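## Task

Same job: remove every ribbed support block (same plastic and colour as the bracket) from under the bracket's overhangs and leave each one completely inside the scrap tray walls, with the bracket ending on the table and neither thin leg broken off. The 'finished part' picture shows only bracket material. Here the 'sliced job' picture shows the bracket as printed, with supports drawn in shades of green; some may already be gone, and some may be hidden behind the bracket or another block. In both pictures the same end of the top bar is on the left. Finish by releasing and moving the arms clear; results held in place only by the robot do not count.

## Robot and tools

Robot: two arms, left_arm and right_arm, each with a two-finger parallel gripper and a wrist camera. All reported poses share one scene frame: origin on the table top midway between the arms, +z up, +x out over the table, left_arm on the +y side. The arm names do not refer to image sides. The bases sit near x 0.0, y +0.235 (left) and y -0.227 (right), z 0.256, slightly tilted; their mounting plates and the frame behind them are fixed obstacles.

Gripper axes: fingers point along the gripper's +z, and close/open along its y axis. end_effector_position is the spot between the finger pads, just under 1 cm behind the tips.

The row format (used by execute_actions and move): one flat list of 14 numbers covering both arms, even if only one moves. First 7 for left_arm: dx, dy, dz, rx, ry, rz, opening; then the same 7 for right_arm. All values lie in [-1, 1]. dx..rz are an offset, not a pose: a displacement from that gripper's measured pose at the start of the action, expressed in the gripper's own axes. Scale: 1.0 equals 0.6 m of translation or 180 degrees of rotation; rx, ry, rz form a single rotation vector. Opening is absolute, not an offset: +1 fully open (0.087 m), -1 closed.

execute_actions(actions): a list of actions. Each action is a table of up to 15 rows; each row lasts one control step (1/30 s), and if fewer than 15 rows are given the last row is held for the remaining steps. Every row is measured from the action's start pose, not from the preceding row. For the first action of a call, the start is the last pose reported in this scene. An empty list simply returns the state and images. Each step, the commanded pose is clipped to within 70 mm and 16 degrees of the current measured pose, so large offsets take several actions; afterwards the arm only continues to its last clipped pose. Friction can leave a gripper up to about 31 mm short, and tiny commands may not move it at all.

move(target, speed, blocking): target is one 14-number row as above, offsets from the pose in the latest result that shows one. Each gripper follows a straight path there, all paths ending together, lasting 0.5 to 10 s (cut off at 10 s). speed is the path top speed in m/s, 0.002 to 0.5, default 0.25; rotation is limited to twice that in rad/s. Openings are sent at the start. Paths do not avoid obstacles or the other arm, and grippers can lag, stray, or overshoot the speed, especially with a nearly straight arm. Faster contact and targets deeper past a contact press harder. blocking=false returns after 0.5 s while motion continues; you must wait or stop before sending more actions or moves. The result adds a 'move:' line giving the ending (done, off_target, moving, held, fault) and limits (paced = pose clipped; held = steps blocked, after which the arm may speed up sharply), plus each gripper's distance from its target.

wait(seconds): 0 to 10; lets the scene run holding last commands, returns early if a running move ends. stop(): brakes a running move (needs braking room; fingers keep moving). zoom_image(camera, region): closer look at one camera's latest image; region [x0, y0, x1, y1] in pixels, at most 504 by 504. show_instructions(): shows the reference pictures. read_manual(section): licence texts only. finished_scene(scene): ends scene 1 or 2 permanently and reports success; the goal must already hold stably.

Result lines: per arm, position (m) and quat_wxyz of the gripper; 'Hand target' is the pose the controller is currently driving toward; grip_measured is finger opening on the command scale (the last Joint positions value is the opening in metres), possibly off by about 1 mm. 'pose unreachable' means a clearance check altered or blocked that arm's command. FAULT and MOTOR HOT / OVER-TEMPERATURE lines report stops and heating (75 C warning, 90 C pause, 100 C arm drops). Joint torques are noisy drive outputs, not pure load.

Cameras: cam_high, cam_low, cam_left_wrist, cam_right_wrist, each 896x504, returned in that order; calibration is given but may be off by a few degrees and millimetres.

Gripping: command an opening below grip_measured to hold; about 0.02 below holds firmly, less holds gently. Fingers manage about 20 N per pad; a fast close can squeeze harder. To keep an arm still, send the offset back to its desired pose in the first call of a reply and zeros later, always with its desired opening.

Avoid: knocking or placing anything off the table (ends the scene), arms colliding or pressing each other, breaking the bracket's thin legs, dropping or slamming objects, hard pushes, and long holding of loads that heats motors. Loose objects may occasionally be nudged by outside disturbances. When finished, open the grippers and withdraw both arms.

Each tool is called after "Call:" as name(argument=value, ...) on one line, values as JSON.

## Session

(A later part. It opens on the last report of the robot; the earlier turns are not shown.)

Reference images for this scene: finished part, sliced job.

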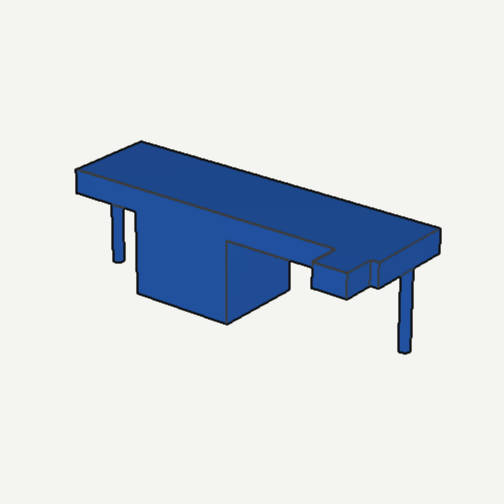

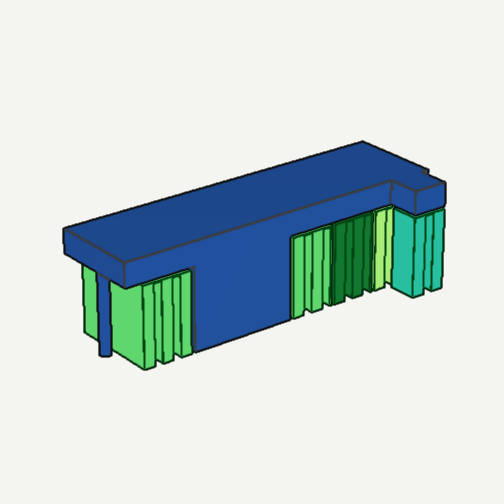

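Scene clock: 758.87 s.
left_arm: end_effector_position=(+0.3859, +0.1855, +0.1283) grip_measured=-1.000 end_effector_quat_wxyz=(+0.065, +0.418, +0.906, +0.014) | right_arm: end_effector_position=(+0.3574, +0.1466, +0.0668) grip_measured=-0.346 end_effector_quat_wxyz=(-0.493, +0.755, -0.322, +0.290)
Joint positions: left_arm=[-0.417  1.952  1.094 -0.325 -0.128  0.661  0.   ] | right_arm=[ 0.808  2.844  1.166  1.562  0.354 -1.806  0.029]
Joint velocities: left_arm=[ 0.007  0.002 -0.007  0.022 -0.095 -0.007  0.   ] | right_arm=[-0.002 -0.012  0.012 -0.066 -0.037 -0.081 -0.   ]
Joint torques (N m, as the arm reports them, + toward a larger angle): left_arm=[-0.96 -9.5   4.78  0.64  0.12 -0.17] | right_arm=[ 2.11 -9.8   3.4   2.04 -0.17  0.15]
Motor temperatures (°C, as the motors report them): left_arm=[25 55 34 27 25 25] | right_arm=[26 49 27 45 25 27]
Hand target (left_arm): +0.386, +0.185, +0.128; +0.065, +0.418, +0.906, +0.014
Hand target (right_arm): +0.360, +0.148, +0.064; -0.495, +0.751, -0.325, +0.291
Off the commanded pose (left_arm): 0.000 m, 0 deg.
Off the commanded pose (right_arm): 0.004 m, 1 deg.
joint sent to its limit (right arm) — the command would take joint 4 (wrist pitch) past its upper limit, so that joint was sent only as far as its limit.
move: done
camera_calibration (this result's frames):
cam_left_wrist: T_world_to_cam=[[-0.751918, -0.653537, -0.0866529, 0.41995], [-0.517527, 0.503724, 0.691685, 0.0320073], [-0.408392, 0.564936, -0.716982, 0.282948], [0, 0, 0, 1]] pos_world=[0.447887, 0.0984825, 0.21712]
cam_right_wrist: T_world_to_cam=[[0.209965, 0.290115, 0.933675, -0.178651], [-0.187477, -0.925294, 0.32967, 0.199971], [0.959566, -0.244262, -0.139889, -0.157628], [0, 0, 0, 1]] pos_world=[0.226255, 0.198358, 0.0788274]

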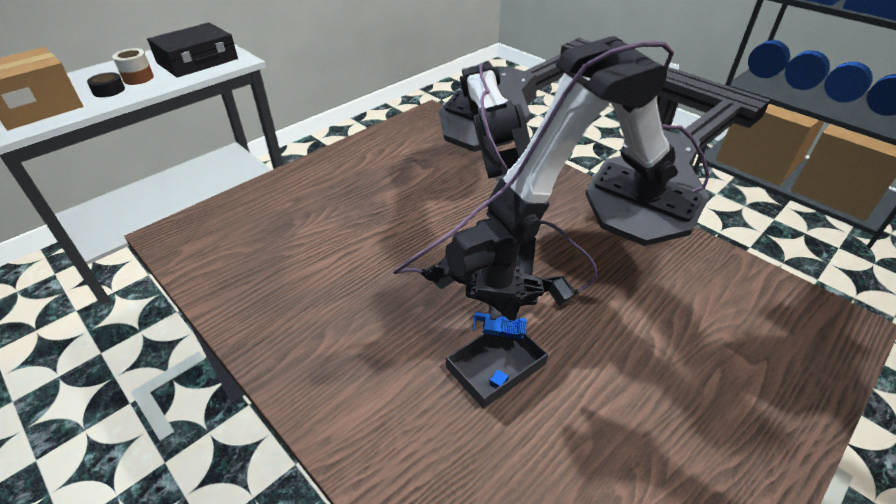

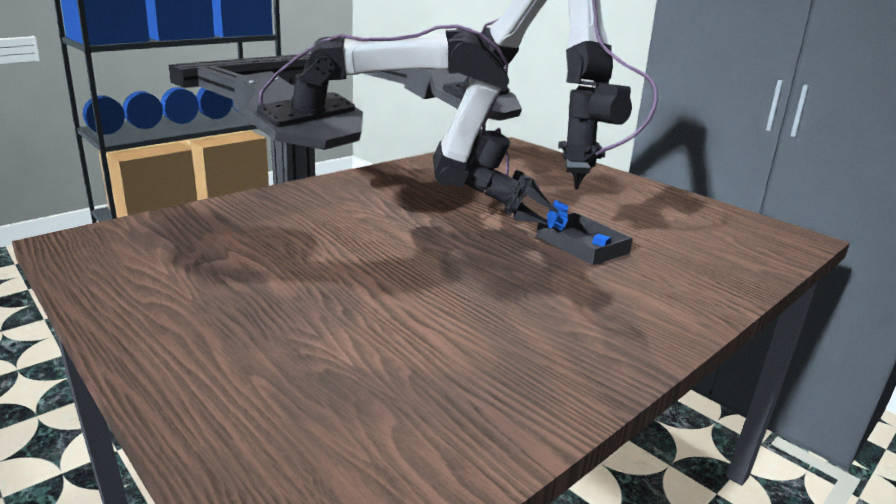

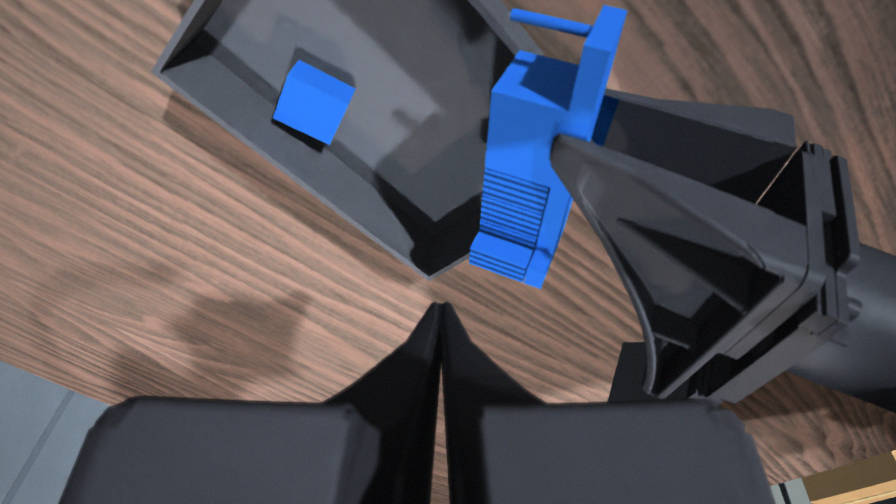

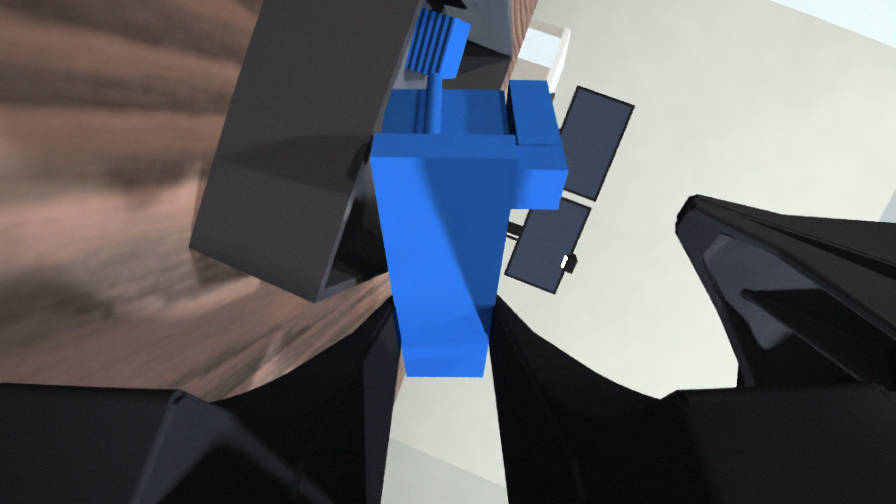

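Call:
zoom_image(camera="cam_right_wrist", region=[260, 40, 500, 320])

Call:
zoom_image(camera="cam_high", region=[440, 290, 580, 390])

Call:
zoom_image(camera="cam_low", region=[490, 170, 650, 280])

Region (260, 40, 500, 320) of cam_right_wrist's 896x504 image, scaled by 1.800, with more detail than that image has; it fills the left 432 columns of this view, and the rest is white.

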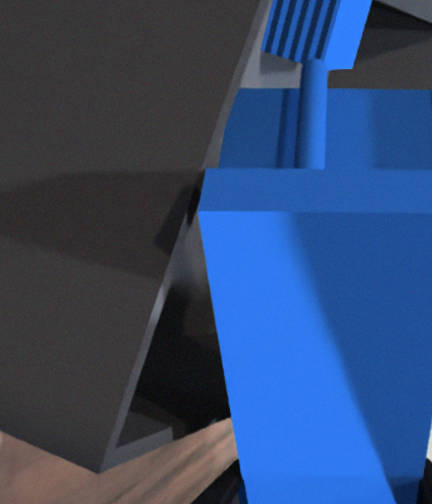

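Region (440, 290, 580, 390) of cam_high's 896x504 image, scaled by 3.600, with more detail than that image has; it fills the top 360 rows of this view, and the rest is white.

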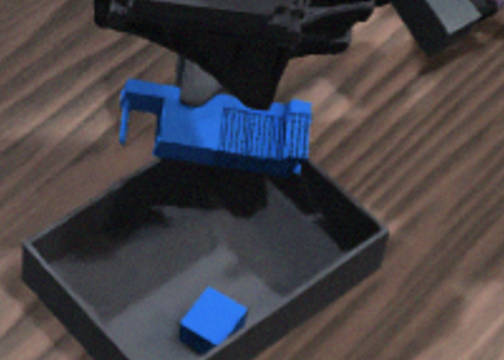

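Region (490, 170, 650, 280) of cam_low's 896x504 image, scaled by 3.150, with more detail than that image has; it fills the top 346 rows of this view, and the rest is white.

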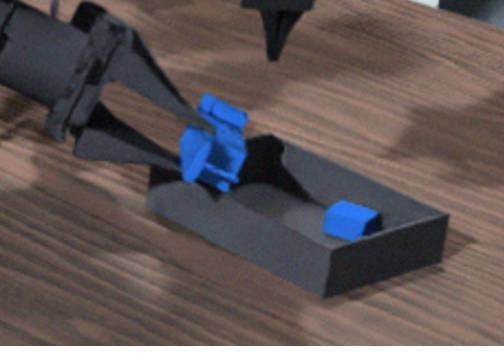

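Call:
move(target=[0,0,0,0,0,0,-1, 0,0.02,0.003,0,0,0,-0.40], speed=0.012)

Call:
zoom_image(camera="cam_right_wrist", region=[260, 40, 500, 320])

Scene clock: 767.67 s.
left_arm: end_effector_position=(+0.3859, +0.1855, +0.1283) grip_measured=-1.000 end_effector_quat_wxyz=(+0.065, +0.418, +0.906, +0.014) | right_arm: end_effector_position=(+0.3560, +0.1455, +0.0645) grip_measured=-0.346 end_effector_quat_wxyz=(-0.492, +0.755, -0.322, +0.290)
Joint positions: left_arm=[-0.417  1.952  1.094 -0.325 -0.128  0.661  0.   ] | right_arm=[ 0.808  2.851  1.166  1.567  0.354 -1.805  0.029]
Joint velocities: left_arm=[-0.007  0.002 -0.017  0.037 -0.007 -0.081  0.   ] | right_arm=[ 0.002  0.002  0.007 -0.022 -0.007  0.022 -0.   ]
Joint torques (N m, as the arm reports them, + toward a larger angle): left_arm=[-0.97 -9.5   4.83  0.62  0.11 -0.17] | right_arm=[ 1.65 -8.81  3.36  1.95 -0.23  0.14]
Motor temperatures (°C, as the motors report them): left_arm=[25 54 34 27 25 25] | right_arm=[26 49 27 45 25 27]
Hand target (left_arm): +0.386, +0.185, +0.128; +0.065, +0.418, +0.906, +0.014
Hand target (right_arm): +0.356, +0.144, +0.055; -0.489, +0.757, -0.324, +0.288
Off the commanded pose (left_arm): 0.000 m, 0 deg.
Off the commanded pose (right_arm): 0.010 m, 0 deg.
joint sent to its limit (right arm) — the command would take joint 4 (wrist pitch) past its upper limit, so that joint was sent only as far as its limit.
move: done
camera_calibration (this result's frames):
cam_left_wrist: T_world_to_cam=[[-0.751918, -0.653537, -0.0866529, 0.41995], [-0.517527, 0.503724, 0.691685, 0.0320073], [-0.408392, 0.564936, -0.716982, 0.282948], [0, 0, 0, 1]] pos_world=[0.447887, 0.0984825, 0.21712]
cam_right_wrist: T_world_to_cam=[[0.211294, 0.291603, 0.932911, -0.176555], [-0.18664, -0.92486, 0.331359, 0.198933], [0.959438, -0.244133, -0.140993, -0.156744], [0, 0, 0, 1]] pos_world=[0.22482, 0.197203, 0.0766925]

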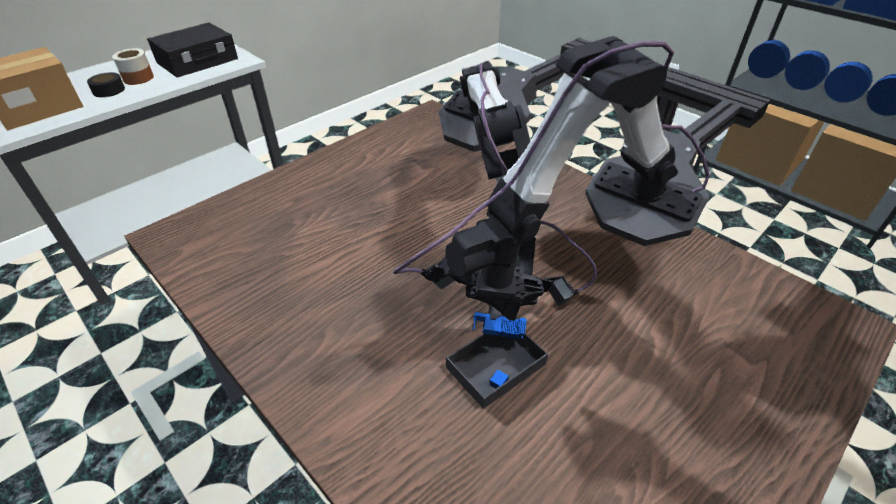

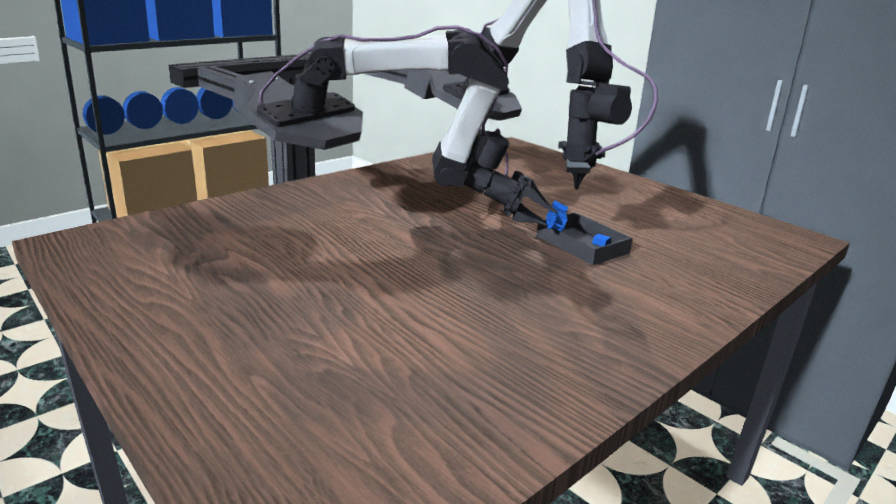

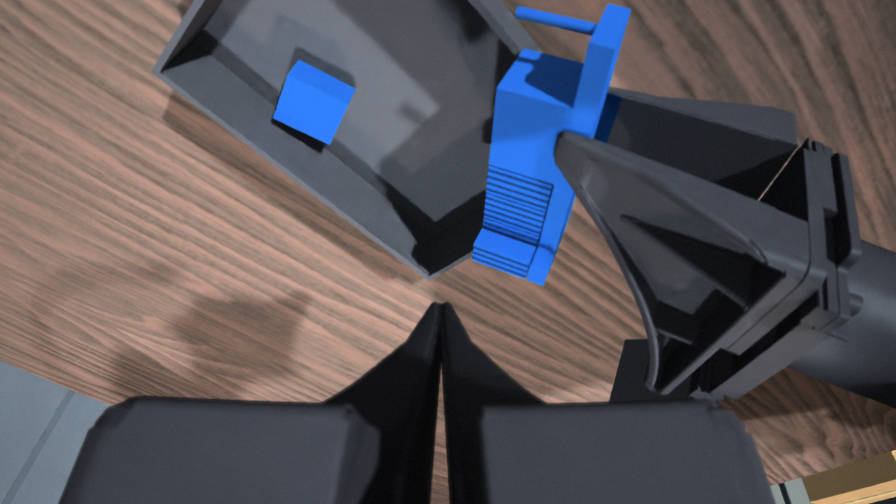

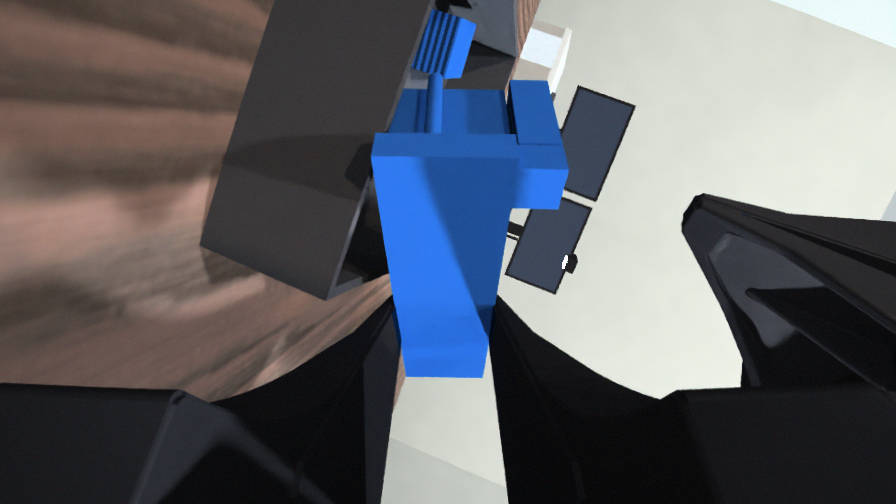

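Region (260, 40, 500, 320) of cam_right_wrist's 896x504 image, scaled by 1.800, with more detail than that image has; it fills the left 432 columns of this view, and the rest is white.

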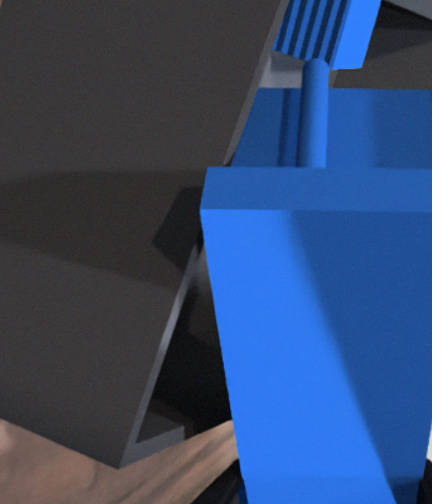

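Call:
move(target=[0,0,0,0,0,0,-1, 0,0.024,0.008,0,0,0,-0.40], speed=0.012)

Call:
zoom_image(camera="cam_right_wrist", region=[260, 40, 500, 320])

Scene clock: 776.07 s.
left_arm: end_effector_position=(+0.3859, +0.1855, +0.1283) grip_measured=-1.000 end_effector_quat_wxyz=(+0.065, +0.418, +0.906, +0.014) | right_arm: end_effector_position=(+0.3574, +0.1482, +0.0625) grip_measured=-0.346 end_effector_quat_wxyz=(-0.495, +0.753, -0.323, +0.291)
Joint positions: left_arm=[-0.417  1.952  1.094 -0.325 -0.128  0.661  0.   ] | right_arm=[ 0.808  2.866  1.19   1.567  0.354 -1.805  0.029]
Joint velocities: left_arm=[ 0.002  0.007 -0.007  0.007 -0.037 -0.007  0.   ] | right_arm=[ 0.002 -0.002 -0.002  0.007  0.022 -0.037 -0.   ]
Joint torques (N m, as the arm reports them, + toward a larger angle): left_arm=[-0.94 -9.43  4.8   0.67  0.11 -0.18] | right_arm=[ 1.21 -8.57  2.96  1.94 -0.28  0.13]
Motor temperatures (°C, as the motors report them): left_arm=[25 54 34 27 25 25] | right_arm=[26 49 27 45 25 27]
Hand target (left_arm): +0.386, +0.185, +0.128; +0.065, +0.418, +0.906, +0.014
Hand target (right_arm): +0.357, +0.143, +0.050; -0.488, +0.757, -0.324, +0.288
Off the commanded pose (left_arm): 0.000 m, 0 deg.
Off the commanded pose (right_arm): 0.014 m, 1 deg.
joint sent to its limit (right arm) — the command would take joint 4 (wrist pitch) past its upper limit, so that joint was sent only as far as its limit.
move: off_target (right_arm)
camera_calibration (this result's frames):
cam_left_wrist: T_world_to_cam=[[-0.751918, -0.653537, -0.0866529, 0.41995], [-0.517527, 0.503724, 0.691685, 0.0320073], [-0.408392, 0.564936, -0.716982, 0.282948], [0, 0, 0, 1]] pos_world=[0.447887, 0.0984825, 0.21712]
cam_right_wrist: T_world_to_cam=[[0.207095, 0.284754, 0.935963, -0.173406], [-0.190037, -0.926772, 0.324006, 0.204402], [0.959686, -0.244967, -0.137816, -0.157929], [0, 0, 0, 1]] pos_world=[0.226318, 0.200125, 0.074309]

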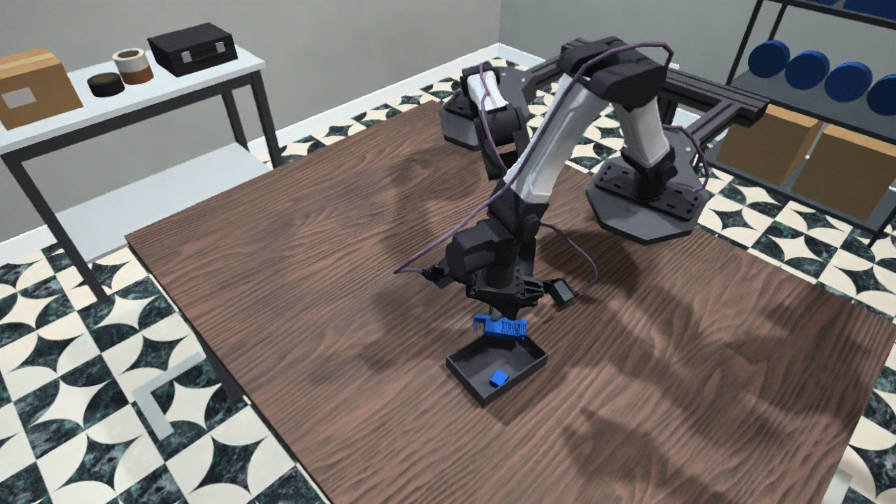

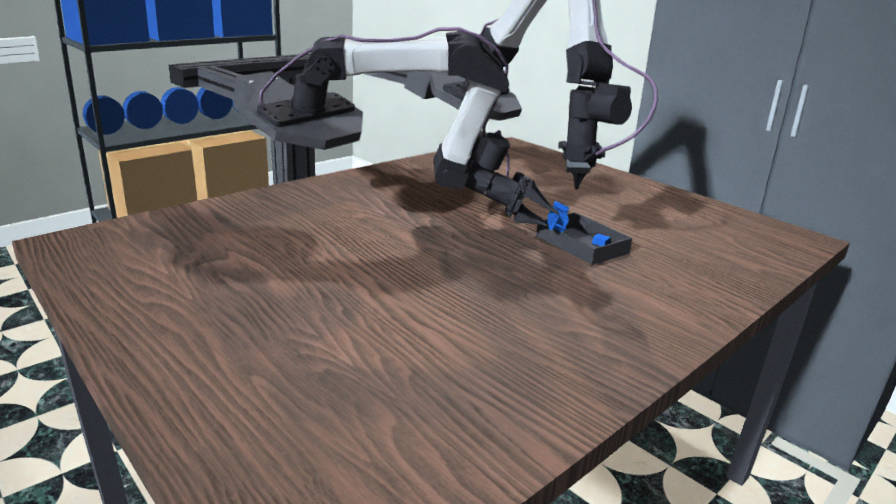

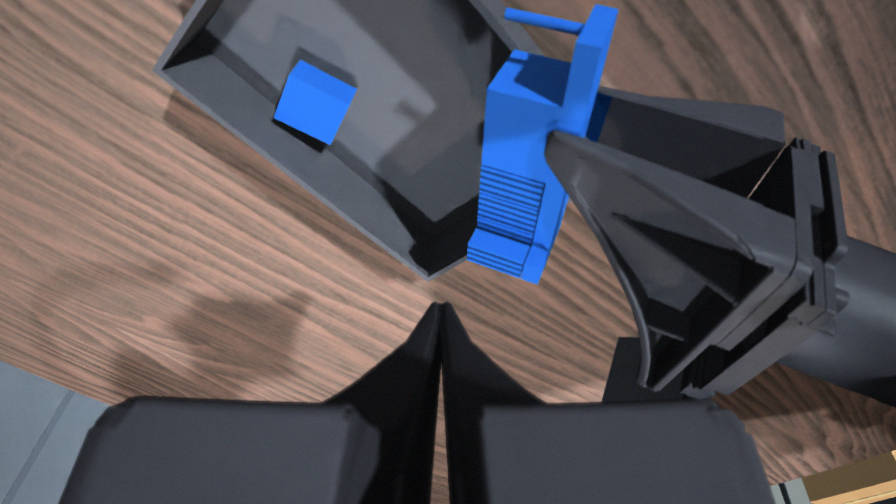

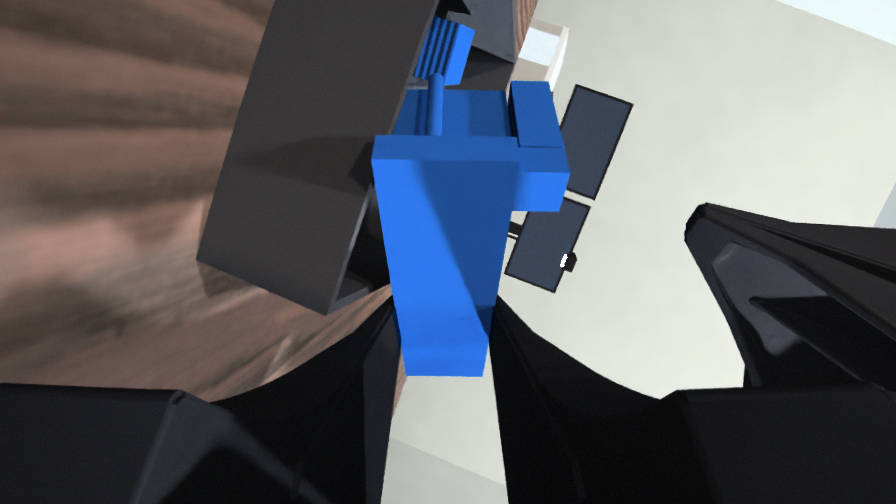

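Region (260, 40, 500, 320) of cam_right_wrist's 896x504 image, scaled by 1.800, with more detail than that image has; it fills the left 432 columns of this view, and the rest is white.

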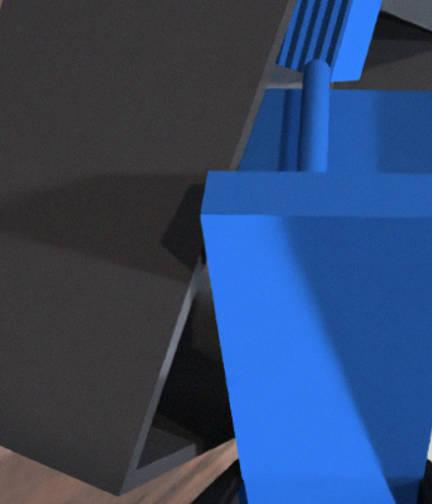

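Call:
move(target=[0.0453,-0.0103,0.0332,0.105,0.102,-0.4825,-0.31, 0.003,0.02,0.002,0,0,0,-0.40], speed=0.2)

Scene clock: 803.47 s.
left_arm: end_effector_position=(+0.3718, +0.2030, +0.1100) grip_measured=-0.310 end_effector_quat_wxyz=(-0.119, -0.305, +0.939, -0.104) | right_arm: end_effector_position=(+0.3574, +0.1482, +0.0624) grip_measured=-0.346 end_effector_quat_wxyz=(-0.495, +0.752, -0.323, +0.291)
Joint positions: left_arm=[-0.095  2.188  1.396 -0.686  0.213 -0.521  0.03 ] | right_arm=[ 0.808  2.866  1.19   1.567  0.355 -1.804  0.029]
Joint velocities: left_arm=[-0.012 -0.007 -0.002 -0.037  0.081 -0.066  0.001] | right_arm=[ 0.002  0.012  0.007 -0.022  0.022  0.007  0.001]
Joint torques (N m, as the arm reports them, + toward a larger angle): left_arm=[ 0.88 -8.73  5.62 -0.15  0.23 -0.19] | right_arm=[ 1.32 -8.89  2.68  1.97 -0.26  0.14]
Motor temperatures (°C, as the motors report them): left_arm=[25 54 34 27 25 25] | right_arm=[26 48 27 45 25 27]
Hand target (left_arm): +0.366, +0.204, +0.104; -0.137, -0.315, +0.933, -0.103
Hand target (right_arm): +0.357, +0.144, +0.051; -0.489, +0.756, -0.325, +0.288
Off the commanded pose (left_arm): 0.007 m, 3 deg.
Off the commanded pose (right_arm): 0.012 m, 0 deg.
joint sent to its limit (right arm) — the command would take joint 4 (wrist pitch) past its upper limit, so that joint was sent only as far as its limit.
move: off_target (left_arm, right_arm)
camera_calibration (this result's frames):
cam_left_wrist: T_world_to_cam=[[0.600151, -0.791627, 0.114653, -0.0775849], [-0.376988, -0.153513, 0.913408, 0.0853742], [-0.705477, -0.591406, -0.390565, 0.563469], [0, 0, 0, 1]] pos_world=[0.476262, 0.284926, 0.150985]
cam_right_wrist: T_world_to_cam=[[0.207863, 0.283909, 0.93605, -0.173499], [-0.190537, -0.926869, 0.323435, 0.204577], [0.959421, -0.245582, -0.138567, -0.157738], [0, 0, 0, 1]] pos_world=[0.22638, 0.200136, 0.0743792]

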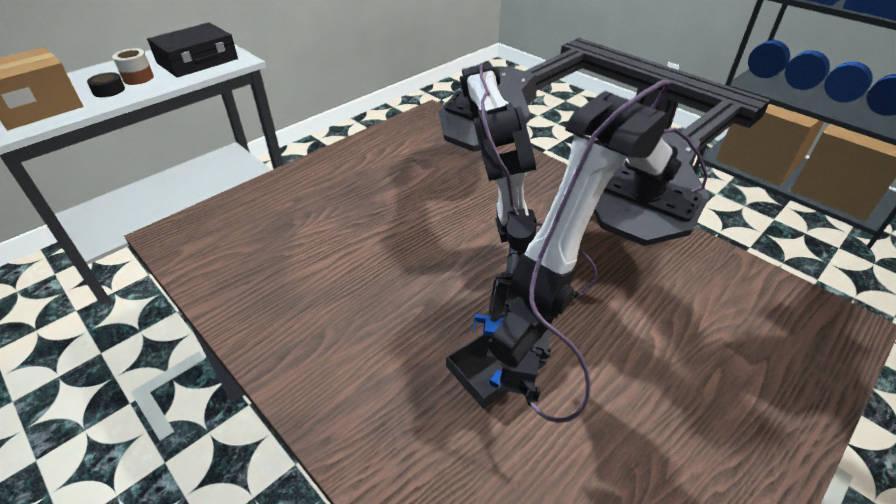

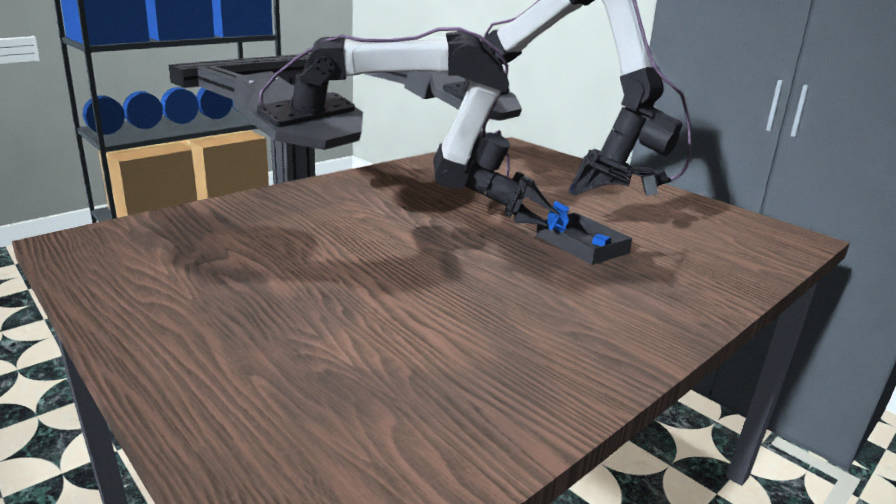

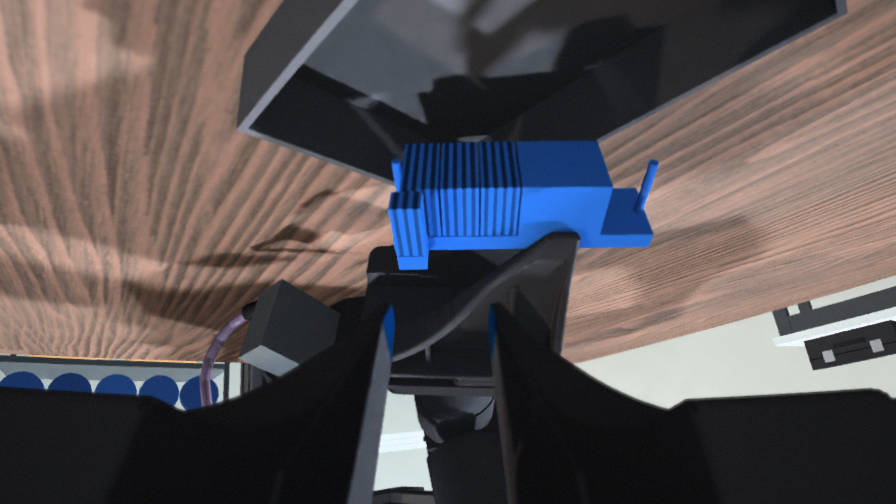

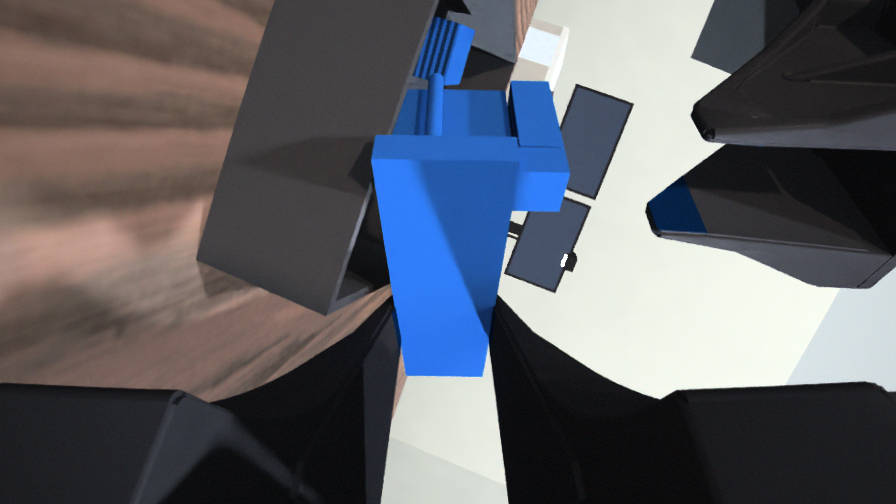

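Call:
zoom_image(camera="cam_left_wrist", region=[330, 100, 680, 340])

Region (330, 100, 680, 340) of cam_left_wrist's 896x504 image, scaled by 1.440, with more detail than that image has; it fills the top 346 rows of this view, and the rest is white.

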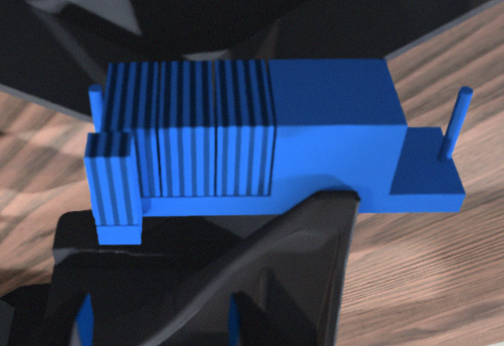

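Call:
move(target=[0.0,0.02,0.045,0,0,0,-0.31, 0.003,0.02,0.002,0,0,0,-0.40], speed=0.04)

Call:
zoom_image(camera="cam_left_wrist", region=[330, 140, 610, 340])

Scene clock: 814.67 s.
left_arm: end_effector_position=(+0.3731, +0.2025, +0.0957) grip_measured=-0.310 end_effector_quat_wxyz=(-0.104, -0.302, +0.942, -0.109) | right_arm: end_effector_position=(+0.3574, +0.1482, +0.0624) grip_measured=-0.346 end_effector_quat_wxyz=(-0.495, +0.752, -0.324, +0.290)
Joint positions: left_arm=[-0.095  2.209  1.37  -0.608  0.214 -0.516  0.03 ] | right_arm=[ 0.808  2.866  1.19   1.567  0.355 -1.803  0.029]
Joint velocities: left_arm=[-0.002 -0.027 -0.002  0.022  0.037  0.007 -0.   ] | right_arm=[-0.012  0.017 -0.002 -0.051  0.051 -0.066  0.   ]
Joint torques (N m, as the arm reports them, + toward a larger angle): left_arm=[ 1.04 -8.76  2.1   0.26  0.18 -0.1 ] | right_arm=[ 1.35 -8.9   2.79  1.98 -0.25  0.16]
Motor temperatures (°C, as the motors report them): left_arm=[25 54 34 27 25 25] | right_arm=[26 48 27 45 25 27]
Hand target (left_arm): +0.360, +0.205, +0.084; -0.118, -0.305, +0.939, -0.104
Hand target (right_arm): +0.357, +0.144, +0.051; -0.489, +0.756, -0.326, +0.288
Off the commanded pose (left_arm): 0.018 m, 2 deg.
Off the commanded pose (right_arm): 0.012 m, 0 deg.
joint sent to its limit (right arm) — the command would take joint 4 (wrist pitch) past its upper limit, so that joint was sent only as far as its limit.
move: off_target (left_arm, right_arm)
camera_calibration (this result's frames):
cam_left_wrist: T_world_to_cam=[[0.593448, -0.793788, 0.13312, -0.0760201], [-0.406142, -0.15254, 0.900988, 0.110706], [-0.694887, -0.588755, -0.412915, 0.556144], [0, 0, 0, 1]] pos_world=[0.476533, 0.283976, 0.140015]
cam_right_wrist: T_world_to_cam=[[0.208571, 0.283016, 0.936162, -0.173579], [-0.190692, -0.927074, 0.322754, 0.204705], [0.959236, -0.245836, -0.139392, -0.157583], [0, 0, 0, 1]] pos_world=[0.226399, 0.200162, 0.0744634]

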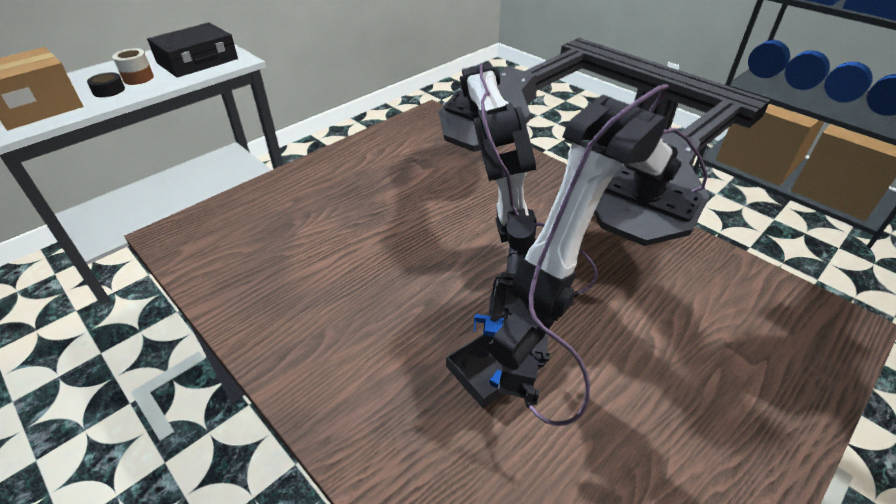

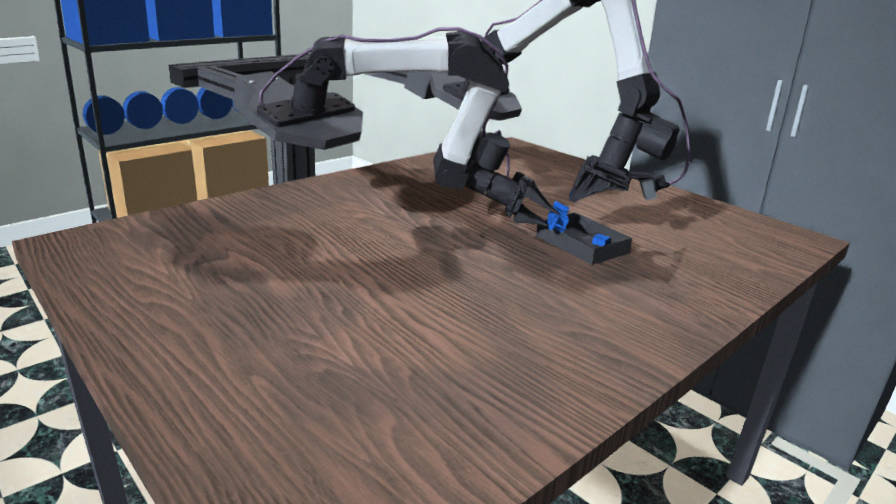

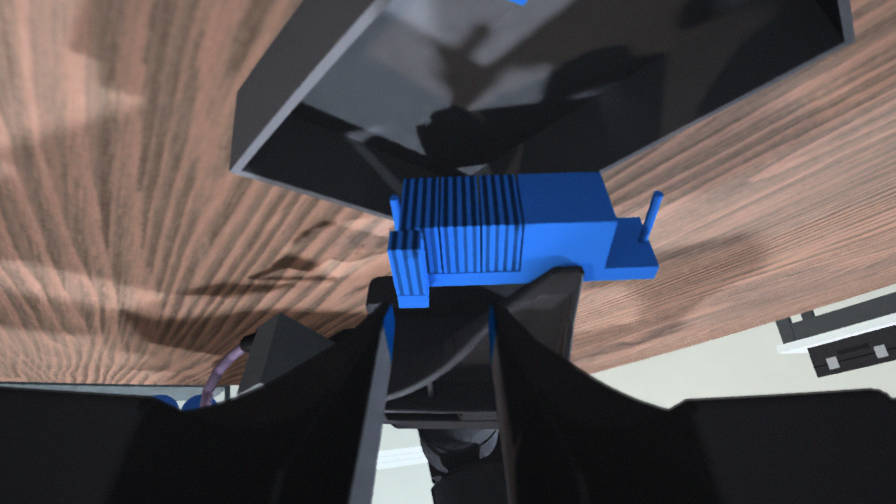

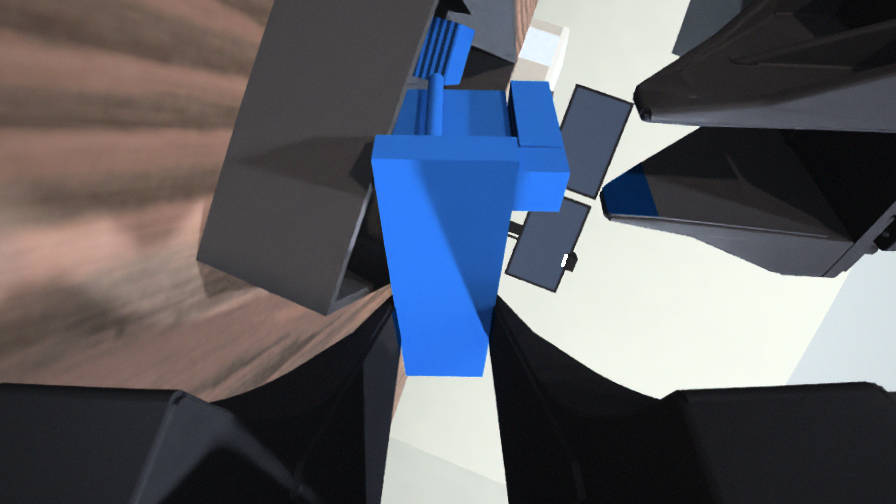

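Region (330, 140, 610, 340) of cam_left_wrist's 896x504 image, scaled by 1.800, with more detail than that image has; it fills the top 360 rows of this view, and the rest is white.

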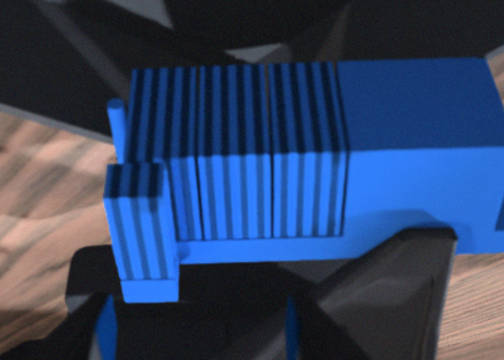

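Call:
move(target=[0.031,0.0285,0.0147,-0.005,0.02,0,-0.31, 0.003,0.02,0.002,0,0,0,-0.40], speed=0.03)

Call:
zoom_image(camera="cam_left_wrist", region=[330, 140, 610, 340])

Scene clock: 826.23 s.
left_arm: end_effector_position=(+0.3621, +0.2007, +0.0938) grip_measured=-0.310 end_effector_quat_wxyz=(-0.115, -0.292, +0.943, -0.112) | right_arm: end_effector_position=(+0.3574, +0.1482, +0.0623) grip_measured=-0.346 end_effector_quat_wxyz=(-0.495, +0.752, -0.324, +0.290)
Joint positions: left_arm=[-0.095  2.209  1.343 -0.606  0.224 -0.493  0.03 ] | right_arm=[ 0.808  2.866  1.19   1.567  0.355 -1.803  0.029]
Joint velocities: left_arm=[-0.002 -0.017 -0.002 -0.066  0.051  0.037 -0.   ] | right_arm=[-0.002  0.027 -0.007  0.022  0.007 -0.081 -0.001]
Joint torques (N m, as the arm reports them, + toward a larger angle): left_arm=[ 1.47 -9.98  1.82 -0.05  0.26 -0.09] | right_arm=[ 1.38 -8.9   2.74  1.96 -0.24  0.17]
Motor temperatures (°C, as the motors report them): left_arm=[25 54 33 26 25 25] | right_arm=[26 48 27 45 25 27]
Hand target (left_arm): +0.347, +0.204, +0.090; -0.136, -0.297, +0.939, -0.110
Hand target (right_arm): +0.357, +0.144, +0.051; -0.489, +0.756, -0.326, +0.288
Off the commanded pose (left_arm): 0.016 m, 3 deg.
Off the commanded pose (right_arm): 0.012 m, 0 deg.
joint sent to its limit (right arm) — the command would take joint 4 (wrist pitch) past its upper limit, so that joint was sent only as far as its limit.
move: off_target (left_arm, right_arm)
camera_calibration (this result's frames):
cam_left_wrist: T_world_to_cam=[[0.578408, -0.804532, 0.134806, -0.0631604], [-0.393976, -0.130806, 0.909765, 0.0980741], [-0.714302, -0.579326, -0.392625, 0.549817], [0, 0, 0, 1]] pos_world=[0.467906, 0.280537, 0.135162]
cam_right_wrist: T_world_to_cam=[[0.208806, 0.282718, 0.9362, -0.173606], [-0.190745, -0.927143, 0.322526, 0.204747], [0.959175, -0.245921, -0.139666, -0.157532], [0, 0, 0, 1]] pos_world=[0.226405, 0.200171, 0.0744914]

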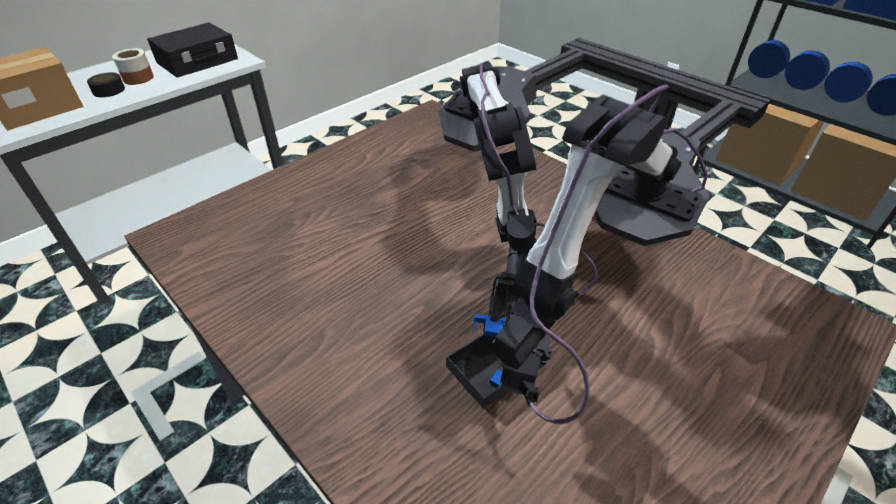

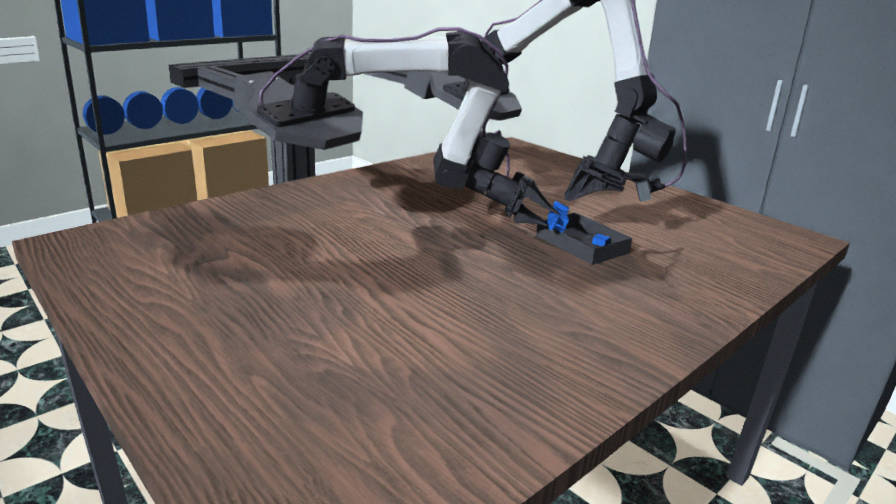

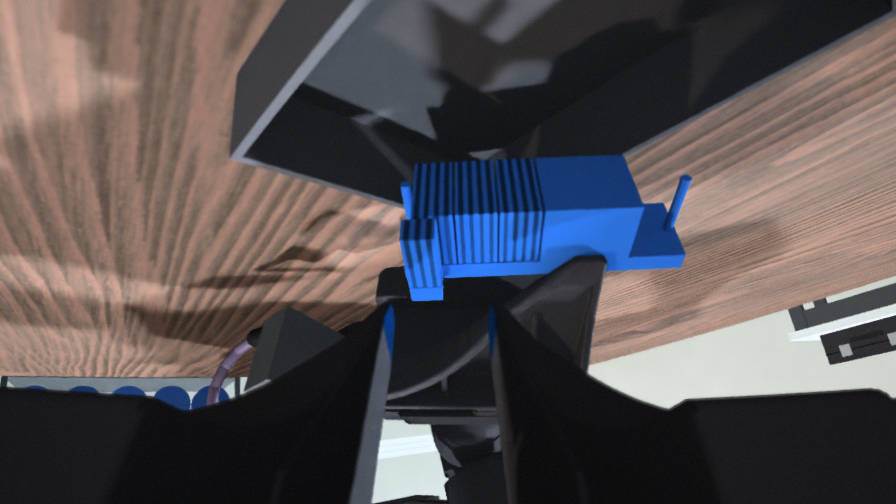

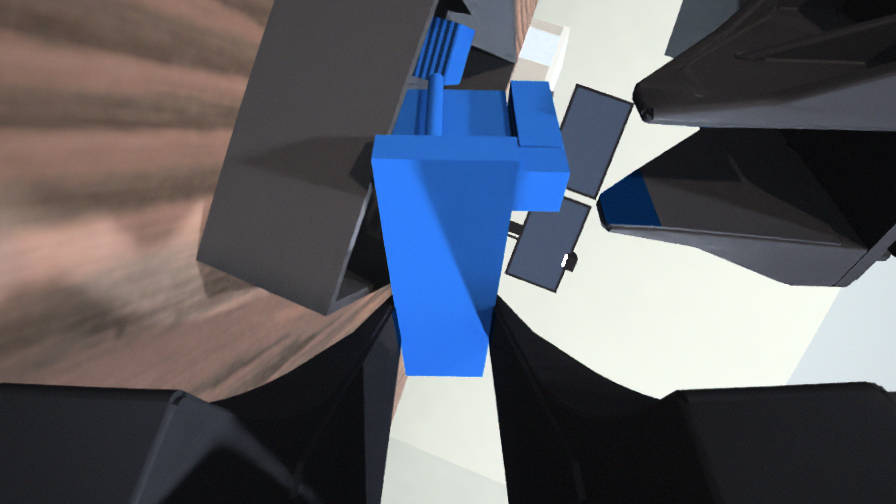

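Region (330, 140, 610, 340) of cam_left_wrist's 896x504 image, scaled by 1.800, with more detail than that image has; it fills the top 360 rows of this view, and the rest is white.

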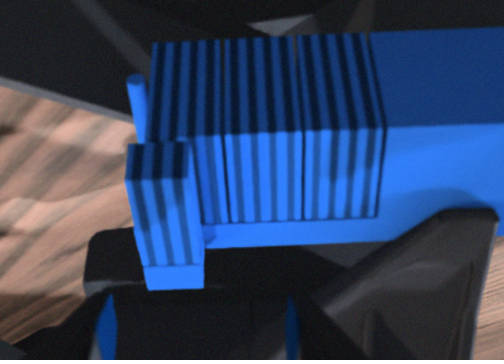

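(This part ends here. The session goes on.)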